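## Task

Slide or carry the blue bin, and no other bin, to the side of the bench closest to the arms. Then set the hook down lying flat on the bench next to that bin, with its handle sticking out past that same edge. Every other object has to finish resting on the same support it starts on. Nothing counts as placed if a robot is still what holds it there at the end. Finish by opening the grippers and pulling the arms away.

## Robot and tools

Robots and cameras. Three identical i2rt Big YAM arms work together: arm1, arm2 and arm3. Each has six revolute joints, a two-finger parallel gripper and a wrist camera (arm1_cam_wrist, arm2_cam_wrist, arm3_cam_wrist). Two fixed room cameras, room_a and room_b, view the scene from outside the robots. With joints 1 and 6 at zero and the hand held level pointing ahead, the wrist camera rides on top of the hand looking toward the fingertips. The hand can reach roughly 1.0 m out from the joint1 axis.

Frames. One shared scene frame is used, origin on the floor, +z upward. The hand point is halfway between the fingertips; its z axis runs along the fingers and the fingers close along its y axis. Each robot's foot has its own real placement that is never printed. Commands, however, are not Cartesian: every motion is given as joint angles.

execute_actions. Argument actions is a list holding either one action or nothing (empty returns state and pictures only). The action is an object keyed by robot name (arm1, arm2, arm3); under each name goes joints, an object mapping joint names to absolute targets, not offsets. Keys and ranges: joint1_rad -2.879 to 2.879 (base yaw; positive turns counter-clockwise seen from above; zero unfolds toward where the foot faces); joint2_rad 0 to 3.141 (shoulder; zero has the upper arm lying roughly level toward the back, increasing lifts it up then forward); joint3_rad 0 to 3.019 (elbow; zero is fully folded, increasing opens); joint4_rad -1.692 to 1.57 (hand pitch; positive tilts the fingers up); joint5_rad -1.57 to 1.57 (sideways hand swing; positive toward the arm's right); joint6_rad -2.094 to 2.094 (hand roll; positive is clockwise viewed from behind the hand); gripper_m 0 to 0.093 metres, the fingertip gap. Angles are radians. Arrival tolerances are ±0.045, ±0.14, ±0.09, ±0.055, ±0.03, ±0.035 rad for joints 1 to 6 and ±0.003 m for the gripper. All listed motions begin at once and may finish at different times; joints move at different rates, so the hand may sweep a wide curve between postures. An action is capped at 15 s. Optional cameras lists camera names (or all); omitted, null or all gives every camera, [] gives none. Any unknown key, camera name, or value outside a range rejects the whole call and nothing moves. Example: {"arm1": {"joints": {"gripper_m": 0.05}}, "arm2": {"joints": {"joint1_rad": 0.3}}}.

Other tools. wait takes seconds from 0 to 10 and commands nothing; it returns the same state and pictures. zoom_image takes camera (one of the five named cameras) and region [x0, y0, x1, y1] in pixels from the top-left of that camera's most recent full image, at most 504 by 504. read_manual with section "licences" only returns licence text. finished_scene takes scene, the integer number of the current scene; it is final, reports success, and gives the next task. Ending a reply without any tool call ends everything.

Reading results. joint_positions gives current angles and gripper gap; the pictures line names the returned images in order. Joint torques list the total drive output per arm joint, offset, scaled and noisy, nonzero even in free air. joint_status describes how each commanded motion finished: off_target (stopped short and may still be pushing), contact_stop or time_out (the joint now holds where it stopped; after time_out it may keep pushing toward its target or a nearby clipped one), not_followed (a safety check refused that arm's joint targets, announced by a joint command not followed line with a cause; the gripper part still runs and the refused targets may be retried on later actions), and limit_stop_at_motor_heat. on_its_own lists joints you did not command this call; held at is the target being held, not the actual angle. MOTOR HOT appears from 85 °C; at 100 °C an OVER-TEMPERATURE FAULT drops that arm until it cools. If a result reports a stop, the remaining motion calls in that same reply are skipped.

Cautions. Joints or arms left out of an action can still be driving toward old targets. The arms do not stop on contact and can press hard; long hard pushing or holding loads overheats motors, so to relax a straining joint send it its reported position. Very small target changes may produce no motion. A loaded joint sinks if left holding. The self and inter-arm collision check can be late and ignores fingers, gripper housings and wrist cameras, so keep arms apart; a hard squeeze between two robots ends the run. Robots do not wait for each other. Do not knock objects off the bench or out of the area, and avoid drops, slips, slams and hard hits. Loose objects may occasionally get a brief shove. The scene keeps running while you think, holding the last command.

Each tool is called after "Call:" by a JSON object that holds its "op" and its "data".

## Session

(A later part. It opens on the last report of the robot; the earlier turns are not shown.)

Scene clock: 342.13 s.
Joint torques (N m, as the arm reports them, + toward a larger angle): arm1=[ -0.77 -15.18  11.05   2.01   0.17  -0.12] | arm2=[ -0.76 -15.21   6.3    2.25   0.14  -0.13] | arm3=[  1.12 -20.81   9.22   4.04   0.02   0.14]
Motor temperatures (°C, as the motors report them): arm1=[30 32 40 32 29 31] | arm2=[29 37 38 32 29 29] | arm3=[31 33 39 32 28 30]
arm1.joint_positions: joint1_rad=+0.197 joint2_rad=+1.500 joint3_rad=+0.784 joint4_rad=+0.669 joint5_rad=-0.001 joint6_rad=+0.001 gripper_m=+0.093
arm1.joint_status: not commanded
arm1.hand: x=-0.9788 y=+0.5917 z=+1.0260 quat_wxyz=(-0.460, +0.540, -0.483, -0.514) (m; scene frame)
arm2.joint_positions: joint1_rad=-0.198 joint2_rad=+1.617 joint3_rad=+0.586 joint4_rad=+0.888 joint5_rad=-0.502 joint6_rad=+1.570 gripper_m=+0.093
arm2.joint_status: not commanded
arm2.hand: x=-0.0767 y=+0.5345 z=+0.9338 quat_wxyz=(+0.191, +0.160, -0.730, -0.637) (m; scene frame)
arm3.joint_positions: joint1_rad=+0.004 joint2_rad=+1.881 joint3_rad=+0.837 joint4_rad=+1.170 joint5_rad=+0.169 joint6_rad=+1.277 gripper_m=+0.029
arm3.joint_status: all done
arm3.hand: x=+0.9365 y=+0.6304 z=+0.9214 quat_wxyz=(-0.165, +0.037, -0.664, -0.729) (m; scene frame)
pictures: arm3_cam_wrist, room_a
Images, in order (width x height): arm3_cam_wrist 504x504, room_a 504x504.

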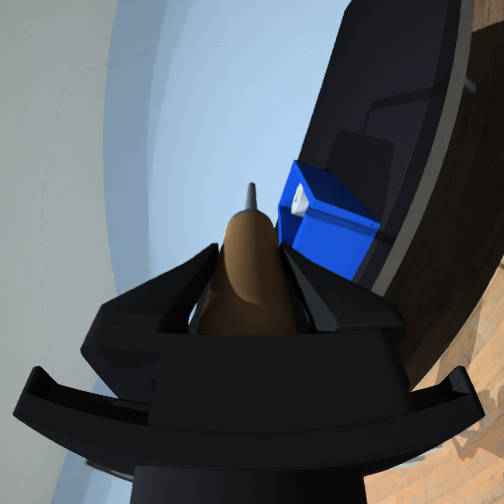

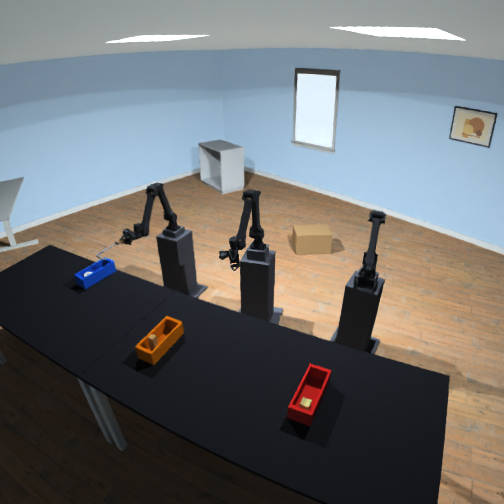

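Call:
{"op": "execute_actions", "data": {"actions": [{"arm3":{"joints":{"joint1_rad":-0.21,"joint5_rad":0.05,"joint6_rad":1.6}}}], "cameras": []}}

Call:
{"op": "execute_actions", "data": {"actions": [{"arm3":{"joints":{"joint2_rad":2.18,"joint3_rad":1.42,"joint4_rad":0.9}}}], "cameras": ["arm3_cam_wrist","room_a","room_b"]}}

Call:
{"op": "zoom_image", "data": {"camera": "room_a", "region": [30,200,170,300]}}

Call:
{"op": "zoom_image", "data": {"camera": "room_b", "region": [320,130,470,230]}}

Scene clock: 357.70 s.
Joint torques (N m, as the arm reports them, + toward a larger angle): arm1=[  0.2  -15.14  11.08   1.88   0.13  -0.11] | arm2=[ -0.65 -15.22   6.32   2.26   0.13  -0.14] | arm3=[  2.19 -20.78   9.26   4.04  -0.01   0.16]
Motor temperatures (°C, as the motors report them): arm1=[30 32 40 32 29 31] | arm2=[29 37 38 32 29 29] | arm3=[31 33 39 33 28 30]
arm1.joint_positions: joint1_rad=+0.197 joint2_rad=+1.500 joint3_rad=+0.784 joint4_rad=+0.669 joint5_rad=-0.001 joint6_rad=+0.001 gripper_m=+0.093
arm1.joint_status: not commanded
arm1.hand: x=-0.9788 y=+0.5917 z=+1.0260 quat_wxyz=(-0.460, +0.540, -0.483, -0.514) (m; scene frame)
arm2.joint_positions: joint1_rad=-0.198 joint2_rad=+1.617 joint3_rad=+0.586 joint4_rad=+0.888 joint5_rad=-0.502 joint6_rad=+1.570 gripper_m=+0.093
arm2.joint_status: not commanded
arm2.hand: x=-0.0767 y=+0.5345 z=+0.9338 quat_wxyz=(+0.191, +0.160, -0.730, -0.637) (m; scene frame)
arm3.joint_positions: joint1_rad=-0.219 joint2_rad=+1.881 joint3_rad=+0.837 joint4_rad=+1.170 joint5_rad=+0.049 joint6_rad=+1.575 gripper_m=+0.029
arm3.joint_status: all done
arm3.hand: x=+1.0568 y=+0.6151 z=+0.9223 quat_wxyz=(-0.099, -0.090, -0.658, -0.741) (m; scene frame)
pictures: none
No camera images: the call's "cameras" was empty. Leave "cameras" out to get every camera's image.

Scene clock: 358.97 s.
Joint torques (N m, as the arm reports them, + toward a larger angle): arm1=[ -0.26 -15.37  10.97   1.91   0.15  -0.12] | arm2=[ -0.87 -15.12   6.33   2.25   0.14  -0.14] | arm3=[  2.2  -27.7   11.86   3.18  -0.01   0.01]
Motor temperatures (°C, as the motors report them): arm1=[30 32 40 32 29 31] | arm2=[29 37 38 32 29 29] | arm3=[31 33 39 33 28 30]
arm1.joint_positions: joint1_rad=+0.197 joint2_rad=+1.500 joint3_rad=+0.784 joint4_rad=+0.669 joint5_rad=-0.001 joint6_rad=+0.001 gripper_m=+0.093
arm1.joint_status: not commanded
arm1.hand: x=-0.9788 y=+0.5917 z=+1.0260 quat_wxyz=(-0.460, +0.540, -0.483, -0.514) (m; scene frame)
arm2.joint_positions: joint1_rad=-0.198 joint2_rad=+1.617 joint3_rad=+0.586 joint4_rad=+0.888 joint5_rad=-0.502 joint6_rad=+1.570 gripper_m=+0.093
arm2.joint_status: not commanded
arm2.hand: x=-0.0767 y=+0.5345 z=+0.9338 quat_wxyz=(+0.191, +0.160, -0.730, -0.637) (m; scene frame)
arm3.joint_positions: joint1_rad=-0.219 joint2_rad=+2.237 joint3_rad=+1.354 joint4_rad=+0.875 joint5_rad=+0.050 joint6_rad=+1.591 gripper_m=+0.029
arm3.joint_status: all done
arm3.hand: x=+1.0921 y=+0.7700 z=+0.8390 quat_wxyz=(-0.090, -0.101, -0.705, -0.696) (m; scene frame)
pictures: arm3_cam_wrist, room_a, room_b
Images, in order (width x height): arm3_cam_wrist 504x504, room_a 504x504, room_b 504x504.

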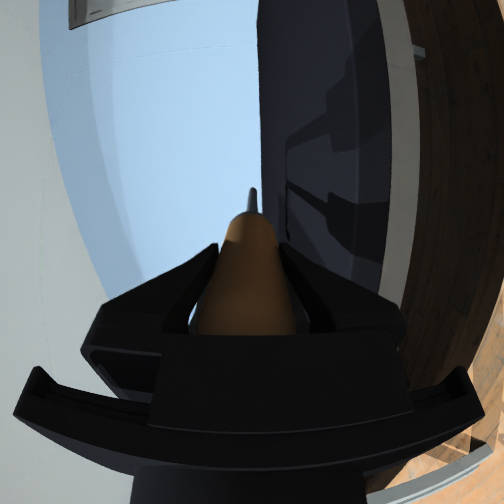

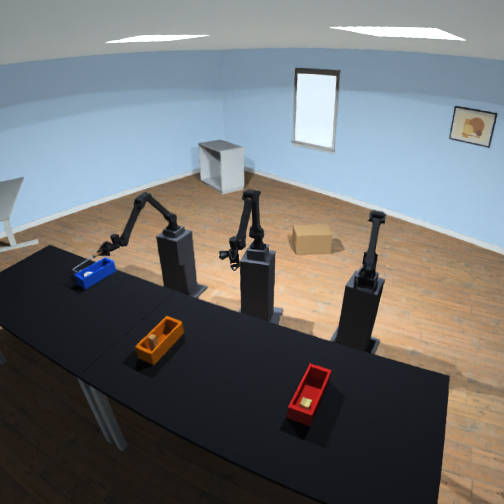

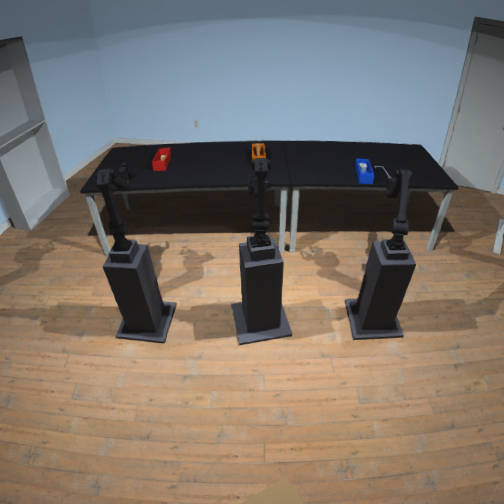

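Region (30, 200, 170, 300) of room_a's 504x504 image, scaled by 3.600, with more detail than that image has; it fills the top 360 rows of this view, and the rest is white.

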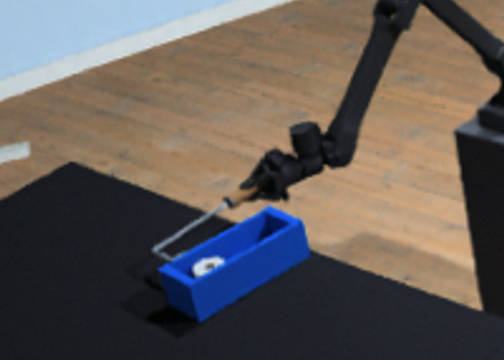

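Region (320, 130, 470, 230) of room_b's 504x504 image, scaled by 3.360, with more detail than that image has.

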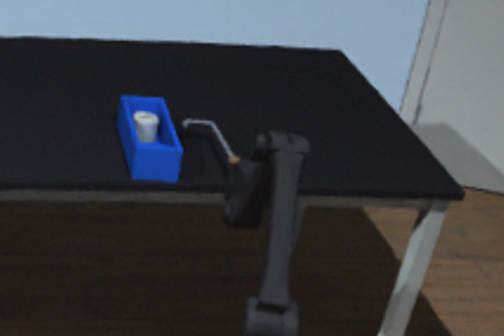

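Call:
{"op": "execute_actions", "data": {"actions": [{"arm3":{"joints":{"joint2_rad":2.24,"joint4_rad":0.98,"joint5_rad":0.12,"joint6_rad":1.57}}}], "cameras": ["arm3_cam_wrist","room_a"]}}

Call:
{"op": "zoom_image", "data": {"camera": "room_a", "region": [30,200,170,300]}}

Scene clock: 365.67 s.
Joint torques (N m, as the arm reports them, + toward a larger angle): arm1=[ -0.63 -15.    10.99   1.94   0.14  -0.15] | arm2=[ -0.72 -15.13   6.28   2.25   0.14  -0.14] | arm3=[  1.81 -27.17  11.59   4.22  -0.02   0.  ]
Motor temperatures (°C, as the motors report them): arm1=[30 32 40 32 29 31] | arm2=[29 37 38 32 29 29] | arm3=[31 34 40 33 28 30]
arm1.joint_positions: joint1_rad=+0.197 joint2_rad=+1.500 joint3_rad=+0.784 joint4_rad=+0.669 joint5_rad=-0.001 joint6_rad=+0.001 gripper_m=+0.093
arm1.joint_status: not commanded
arm1.hand: x=-0.9788 y=+0.5917 z=+1.0260 quat_wxyz=(-0.460, +0.540, -0.483, -0.514) (m; scene frame)
arm2.joint_positions: joint1_rad=-0.198 joint2_rad=+1.617 joint3_rad=+0.586 joint4_rad=+0.888 joint5_rad=-0.502 joint6_rad=+1.570 gripper_m=+0.093
arm2.joint_status: not commanded
arm2.hand: x=-0.0767 y=+0.5345 z=+0.9338 quat_wxyz=(+0.191, +0.160, -0.730, -0.637) (m; scene frame)
arm3.joint_positions: joint1_rad=-0.218 joint2_rad=+2.288 joint3_rad=+1.354 joint4_rad=+0.928 joint5_rad=+0.120 joint6_rad=+1.562 gripper_m=+0.029
arm3.joint_status: all done
arm3.hand: x=+1.1027 y=+0.7636 z=+0.8127 quat_wxyz=(-0.125, -0.115, -0.702, -0.692) (m; scene frame)
pictures: arm3_cam_wrist, room_a
Images, in order (width x height): arm3_cam_wrist 504x504, room_a 504x504.

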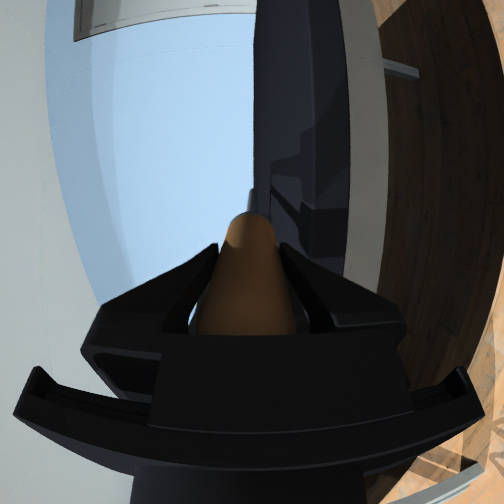

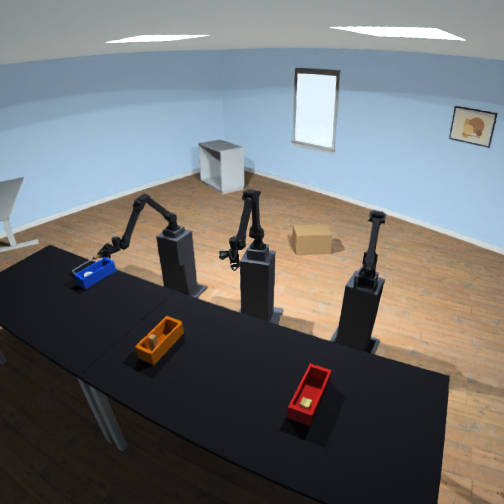

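Region (30, 200, 170, 300) of room_a's 504x504 image, scaled by 3.600, with more detail than that image has; it fills the top 360 rows of this view, and the rest is white.

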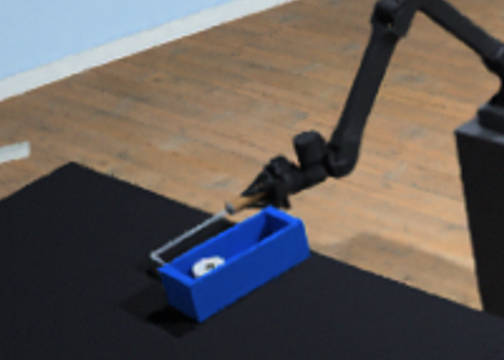

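Call:
{"op": "execute_actions", "data": {"actions": [{"arm3":{"joints":{"joint2_rad":2.285,"joint3_rad":1.475}}}], "cameras": ["arm3_cam_wrist","room_b"]}}

Call:
{"op": "zoom_image", "data": {"camera": "room_b", "region": [320,130,470,230]}}

Scene clock: 374.33 s.
Joint torques (N m, as the arm reports them, + toward a larger angle): arm1=[ -0.57 -15.58  11.14   2.03   0.15  -0.14] | arm2=[ -0.78 -15.14   6.28   2.25   0.14  -0.13] | arm3=[  2.13 -27.53  12.31   4.19  -0.02   0.  ]
Motor temperatures (°C, as the motors report them): arm1=[30 32 40 32 29 31] | arm2=[29 36 38 32 29 29] | arm3=[31 34 41 33 28 30]
arm1.joint_positions: joint1_rad=+0.197 joint2_rad=+1.500 joint3_rad=+0.784 joint4_rad=+0.669 joint5_rad=-0.001 joint6_rad=+0.001 gripper_m=+0.093
arm1.joint_status: not commanded
arm1.hand: x=-0.9788 y=+0.5917 z=+1.0260 quat_wxyz=(-0.460, +0.540, -0.483, -0.514) (m; scene frame)
arm2.joint_positions: joint1_rad=-0.198 joint2_rad=+1.617 joint3_rad=+0.586 joint4_rad=+0.888 joint5_rad=-0.502 joint6_rad=+1.570 gripper_m=+0.093
arm2.joint_status: not commanded
arm2.hand: x=-0.0767 y=+0.5345 z=+0.9338 quat_wxyz=(+0.191, +0.160, -0.730, -0.637) (m; scene frame)
arm3.joint_positions: joint1_rad=-0.218 joint2_rad=+2.326 joint3_rad=+1.401 joint4_rad=+0.928 joint5_rad=+0.120 joint6_rad=+1.561 gripper_m=+0.029
arm3.joint_status: all done
arm3.hand: x=+1.1053 y=+0.7748 z=+0.8053 quat_wxyz=(-0.125, -0.114, -0.699, -0.695) (m; scene frame)
pictures: arm3_cam_wrist, room_b
Images, in order (width x height): arm3_cam_wrist 504x504, room_b 504x504.

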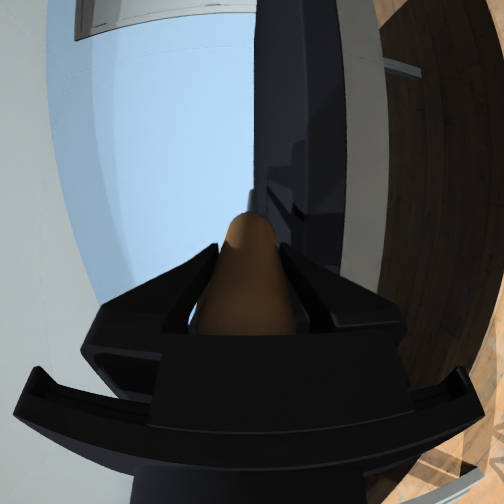

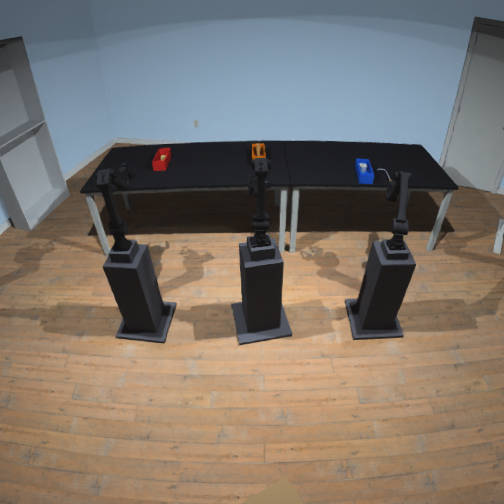

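Region (320, 130, 470, 230) of room_b's 504x504 image, scaled by 3.360, with more detail than that image has.

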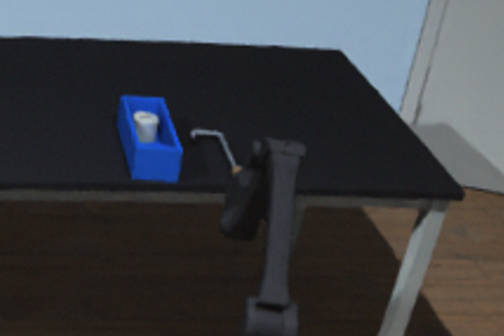

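Call:
{"op": "execute_actions", "data": {"actions": [{"arm3":{"joints":{"joint2_rad":2.305,"joint4_rad":0.99}}}], "cameras": ["arm3_cam_wrist"]}}

Scene clock: 381.53 s.
Joint torques (N m, as the arm reports them, + toward a larger angle): arm1=[ -0.19 -14.75  10.87   1.92   0.15  -0.15] | arm2=[ -0.82 -15.08   6.28   2.23   0.13  -0.14] | arm3=[  2.02 -27.04  12.05   4.19   0.    -0.01]
Motor temperatures (°C, as the motors report them): arm1=[30 32 40 32 29 31] | arm2=[29 36 38 32 29 29] | arm3=[31 35 41 33 28 30]
arm1.joint_positions: joint1_rad=+0.197 joint2_rad=+1.500 joint3_rad=+0.784 joint4_rad=+0.669 joint5_rad=-0.001 joint6_rad=+0.001 gripper_m=+0.093
arm1.joint_status: not commanded
arm1.hand: x=-0.9788 y=+0.5917 z=+1.0260 quat_wxyz=(-0.460, +0.540, -0.483, -0.514) (m; scene frame)
arm2.joint_positions: joint1_rad=-0.198 joint2_rad=+1.617 joint3_rad=+0.586 joint4_rad=+0.888 joint5_rad=-0.502 joint6_rad=+1.570 gripper_m=+0.093
arm2.joint_status: not commanded
arm2.hand: x=-0.0767 y=+0.5345 z=+0.9338 quat_wxyz=(+0.191, +0.160, -0.730, -0.637) (m; scene frame)
arm3.joint_positions: joint1_rad=-0.218 joint2_rad=+2.346 joint3_rad=+1.401 joint4_rad=+0.938 joint5_rad=+0.120 joint6_rad=+1.561 gripper_m=+0.029
arm3.joint_status: all done
arm3.hand: x=+1.1050 y=+0.7731 z=+0.7920 quat_wxyz=(-0.125, -0.114, -0.703, -0.691) (m; scene frame)
pictures: arm3_cam_wrist
Images, in order (width x height): arm3_cam_wrist 504x504.

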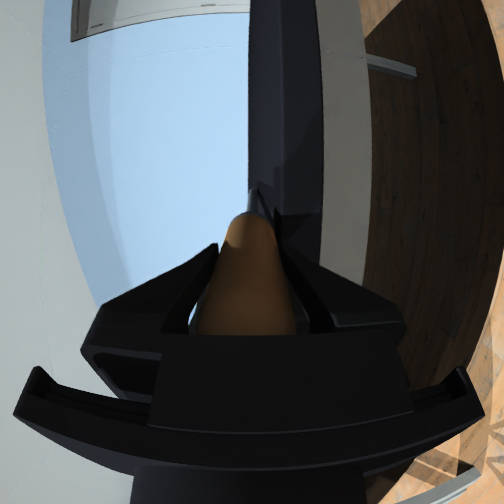

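Open.

Call:
{"op": "execute_actions", "data": {"actions": [{"arm3":{"joints":{"gripper_m":0.093,"joint2_rad":2.32,"joint3_rad":1.435,"joint4_rad":0.95}}}], "cameras": ["arm3_cam_wrist","room_b"]}}

Scene clock: 384.63 s.
Joint torques (N m, as the arm reports them, + toward a larger angle): arm1=[ -0.11 -15.37  11.08   1.88   0.16  -0.18] | arm2=[ -0.87 -15.12   6.32   2.24   0.13  -0.14] | arm3=[  1.8  -25.44   8.79   2.58  -0.01  -0.03]
Motor temperatures (°C, as the motors report them): arm1=[30 32 40 32 29 31] | arm2=[29 36 38 32 29 29] | arm3=[31 35 41 33 28 30]
arm1.joint_positions: joint1_rad=+0.197 joint2_rad=+1.500 joint3_rad=+0.784 joint4_rad=+0.669 joint5_rad=-0.001 joint6_rad=+0.001 gripper_m=+0.093
arm1.joint_status: not commanded
arm1.hand: x=-0.9788 y=+0.5917 z=+1.0260 quat_wxyz=(-0.460, +0.540, -0.483, -0.514) (m; scene frame)
arm2.joint_positions: joint1_rad=-0.198 joint2_rad=+1.617 joint3_rad=+0.586 joint4_rad=+0.888 joint5_rad=-0.502 joint6_rad=+1.570 gripper_m=+0.093
arm2.joint_status: not commanded
arm2.hand: x=-0.0767 y=+0.5345 z=+0.9338 quat_wxyz=(+0.191, +0.160, -0.730, -0.637) (m; scene frame)
arm3.joint_positions: joint1_rad=-0.218 joint2_rad=+2.345 joint3_rad=+1.401 joint4_rad=+0.938 joint5_rad=+0.120 joint6_rad=+1.562 gripper_m=+0.093
arm3.joint_status: all done
arm3.hand: x=+1.1050 y=+0.7732 z=+0.7929 quat_wxyz=(-0.124, -0.115, -0.702, -0.692) (m; scene frame)
pictures: arm3_cam_wrist, room_b
Images, in order (width x height): arm3_cam_wrist 504x504, room_b 504x504.

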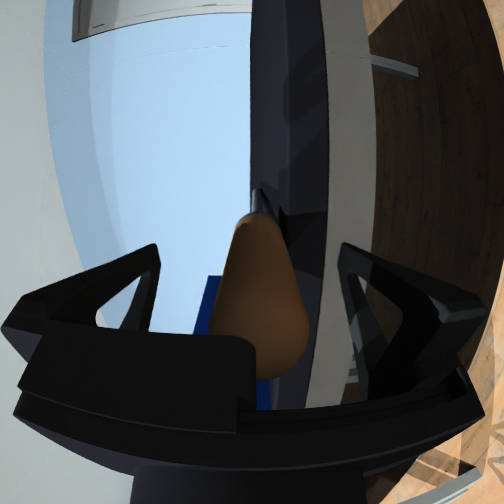

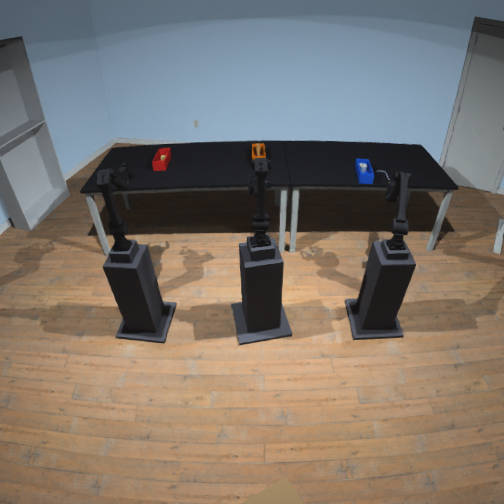

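Call:
{"op": "execute_actions", "data": {"actions": [{"arm3":{"joints":{"joint2_rad":2.26,"joint3_rad":1.24,"joint4_rad":1.07}}}], "cameras": ["arm3_cam_wrist"]}}

Call:
{"op": "execute_actions", "data": {"actions": [{"arm3":{"joints":{"joint2_rad":2.19,"joint3_rad":1.045,"joint4_rad":1.19}}}], "cameras": ["arm3_cam_wrist"]}}

Scene clock: 390.90 s.
Joint torques (N m, as the arm reports them, + toward a larger angle): arm1=[  0.1  -14.86  11.09   1.98   0.17  -0.16] | arm2=[ -0.72 -15.28   6.31   2.25   0.14  -0.13] | arm3=[  2.07 -22.56   5.41   2.75  -0.01  -0.03]
Motor temperatures (°C, as the motors report them): arm1=[30 32 40 32 29 31] | arm2=[29 36 38 32 29 29] | arm3=[31 35 41 33 28 30]
arm1.joint_positions: joint1_rad=+0.197 joint2_rad=+1.500 joint3_rad=+0.784 joint4_rad=+0.669 joint5_rad=-0.001 joint6_rad=+0.001 gripper_m=+0.093
arm1.joint_status: not commanded
arm1.hand: x=-0.9788 y=+0.5917 z=+1.0260 quat_wxyz=(-0.460, +0.540, -0.483, -0.514) (m; scene frame)
arm2.joint_positions: joint1_rad=-0.198 joint2_rad=+1.617 joint3_rad=+0.586 joint4_rad=+0.888 joint5_rad=-0.502 joint6_rad=+1.570 gripper_m=+0.093
arm2.joint_status: not commanded
arm2.hand: x=-0.0767 y=+0.5345 z=+0.9338 quat_wxyz=(+0.191, +0.160, -0.730, -0.637) (m; scene frame)
arm3.joint_positions: joint1_rad=-0.218 joint2_rad=+2.273 joint3_rad=+1.239 joint4_rad=+1.051 joint5_rad=+0.120 joint6_rad=+1.563 gripper_m=+0.093
arm3.joint_status: all done
arm3.hand: x=+1.0950 y=+0.7290 z=+0.8023 quat_wxyz=(-0.125, -0.115, -0.694, -0.700) (m; scene frame)
pictures: arm3_cam_wrist
Images, in order (width x height): arm3_cam_wrist 504x504.

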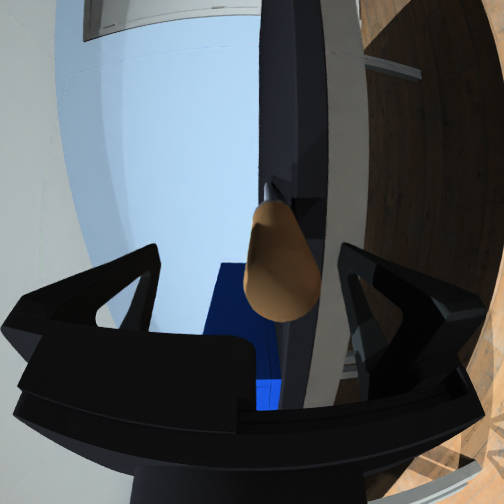

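Scene clock: 391.77 s.
Joint torques (N m, as the arm reports them, + toward a larger angle): arm1=[ -1.1  -15.03  11.1    1.94   0.14  -0.17] | arm2=[ -0.88 -15.13   6.28   2.29   0.14  -0.13] | arm3=[  1.87 -20.19   4.35   2.65   0.    -0.02]
Motor temperatures (°C, as the motors report them): arm1=[30 32 40 32 29 31] | arm2=[29 36 38 32 29 29] | arm3=[31 35 40 33 28 30]
arm1.joint_positions: joint1_rad=+0.197 joint2_rad=+1.500 joint3_rad=+0.784 joint4_rad=+0.669 joint5_rad=-0.001 joint6_rad=+0.001 gripper_m=+0.093
arm1.joint_status: not commanded
arm1.hand: x=-0.9788 y=+0.5917 z=+1.0260 quat_wxyz=(-0.460, +0.540, -0.483, -0.514) (m; scene frame)
arm2.joint_positions: joint1_rad=-0.198 joint2_rad=+1.617 joint3_rad=+0.586 joint4_rad=+0.888 joint5_rad=-0.502 joint6_rad=+1.570 gripper_m=+0.093
arm2.joint_status: not commanded
arm2.hand: x=-0.0767 y=+0.5345 z=+0.9338 quat_wxyz=(+0.191, +0.160, -0.730, -0.637) (m; scene frame)
arm3.joint_positions: joint1_rad=-0.218 joint2_rad=+2.202 joint3_rad=+1.046 joint4_rad=+1.172 joint5_rad=+0.120 joint6_rad=+1.563 gripper_m=+0.093
arm3.joint_status: all done
arm3.hand: x=+1.0820 y=+0.6708 z=+0.8014 quat_wxyz=(-0.125, -0.115, -0.694, -0.700) (m; scene frame)
pictures: arm3_cam_wrist
Images, in order (width x height): arm3_cam_wrist 504x504.

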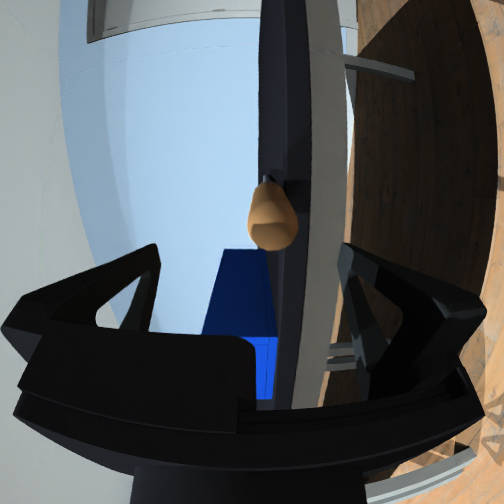

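Retract and look.

Call:
{"op": "execute_actions", "data": {"actions": [{"arm3":{"joints":{"joint1_rad":-0.1,"joint2_rad":1.6,"joint3_rad":0.75,"joint4_rad":0.6,"joint5_rad":0,"joint6_rad":0}}}], "cameras": ["arm3_cam_wrist","room_a"]}}

Call:
{"op": "zoom_image", "data": {"camera": "arm3_cam_wrist", "region": [100,120,400,320]}}

Scene clock: 398.70 s.
Joint torques (N m, as the arm reports them, + toward a larger angle): arm1=[ -0.18 -14.72  11.22   2.05   0.1   -0.14] | arm2=[ -0.82 -15.23   6.3    2.27   0.13  -0.13] | arm3=[  0.61 -13.33   6.2    1.87   0.01  -0.1 ]
Motor temperatures (°C, as the motors report them): arm1=[30 32 40 32 29 31] | arm2=[29 36 38 32 29 29] | arm3=[31 34 39 32 28 30]
arm1.joint_positions: joint1_rad=+0.197 joint2_rad=+1.500 joint3_rad=+0.784 joint4_rad=+0.669 joint5_rad=-0.001 joint6_rad=+0.001 gripper_m=+0.093
arm1.joint_status: not commanded
arm1.hand: x=-0.9788 y=+0.5917 z=+1.0260 quat_wxyz=(-0.460, +0.540, -0.483, -0.514) (m; scene frame)
arm2.joint_positions: joint1_rad=-0.198 joint2_rad=+1.617 joint3_rad=+0.586 joint4_rad=+0.888 joint5_rad=-0.502 joint6_rad=+1.570 gripper_m=+0.093
arm2.joint_status: not commanded
arm2.hand: x=-0.0767 y=+0.5345 z=+0.9338 quat_wxyz=(+0.191, +0.160, -0.730, -0.637) (m; scene frame)
arm3.joint_positions: joint1_rad=-0.089 joint2_rad=+1.597 joint3_rad=+0.754 joint4_rad=+0.605 joint5_rad=-0.001 joint6_rad=+0.008 gripper_m=+0.093
arm3.joint_status: all done
arm3.hand: x=+0.9625 y=+0.5848 z=+0.9152 quat_wxyz=(-0.454, +0.530, -0.583, -0.415) (m; scene frame)
pictures: arm3_cam_wrist, room_a
Images, in order (width x height): arm3_cam_wrist 504x504, room_a 504x504.

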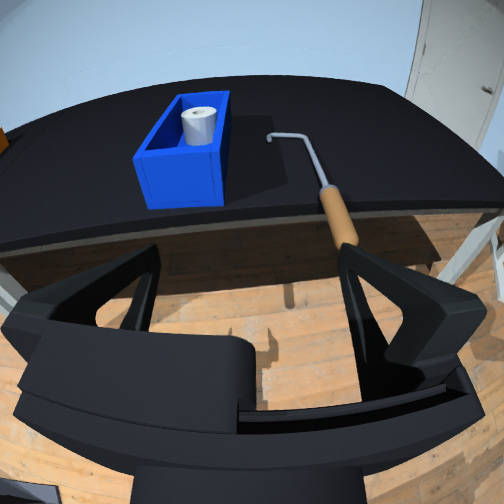

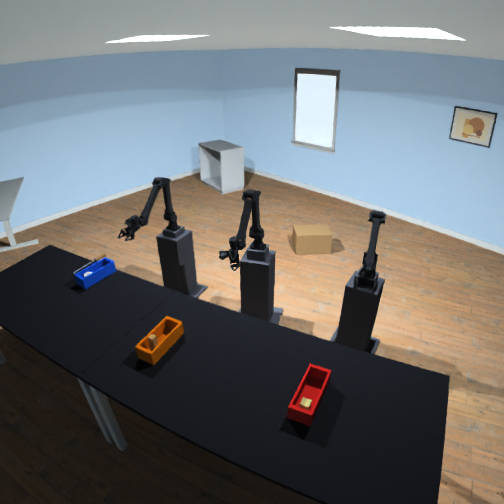

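Region (100, 120, 400, 320) of arm3_cam_wrist's 504x504 image, scaled by 1.680, with more detail than that image has.

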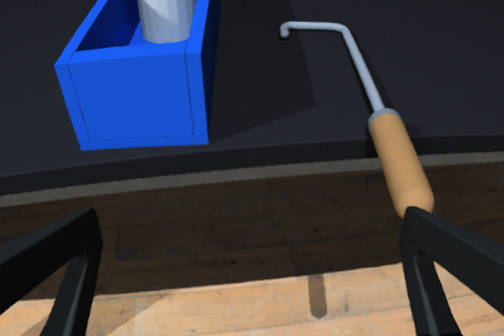

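Call:
{"op": "finished_scene", "data": {"scene": 2}}

The scene is finished: the task was done.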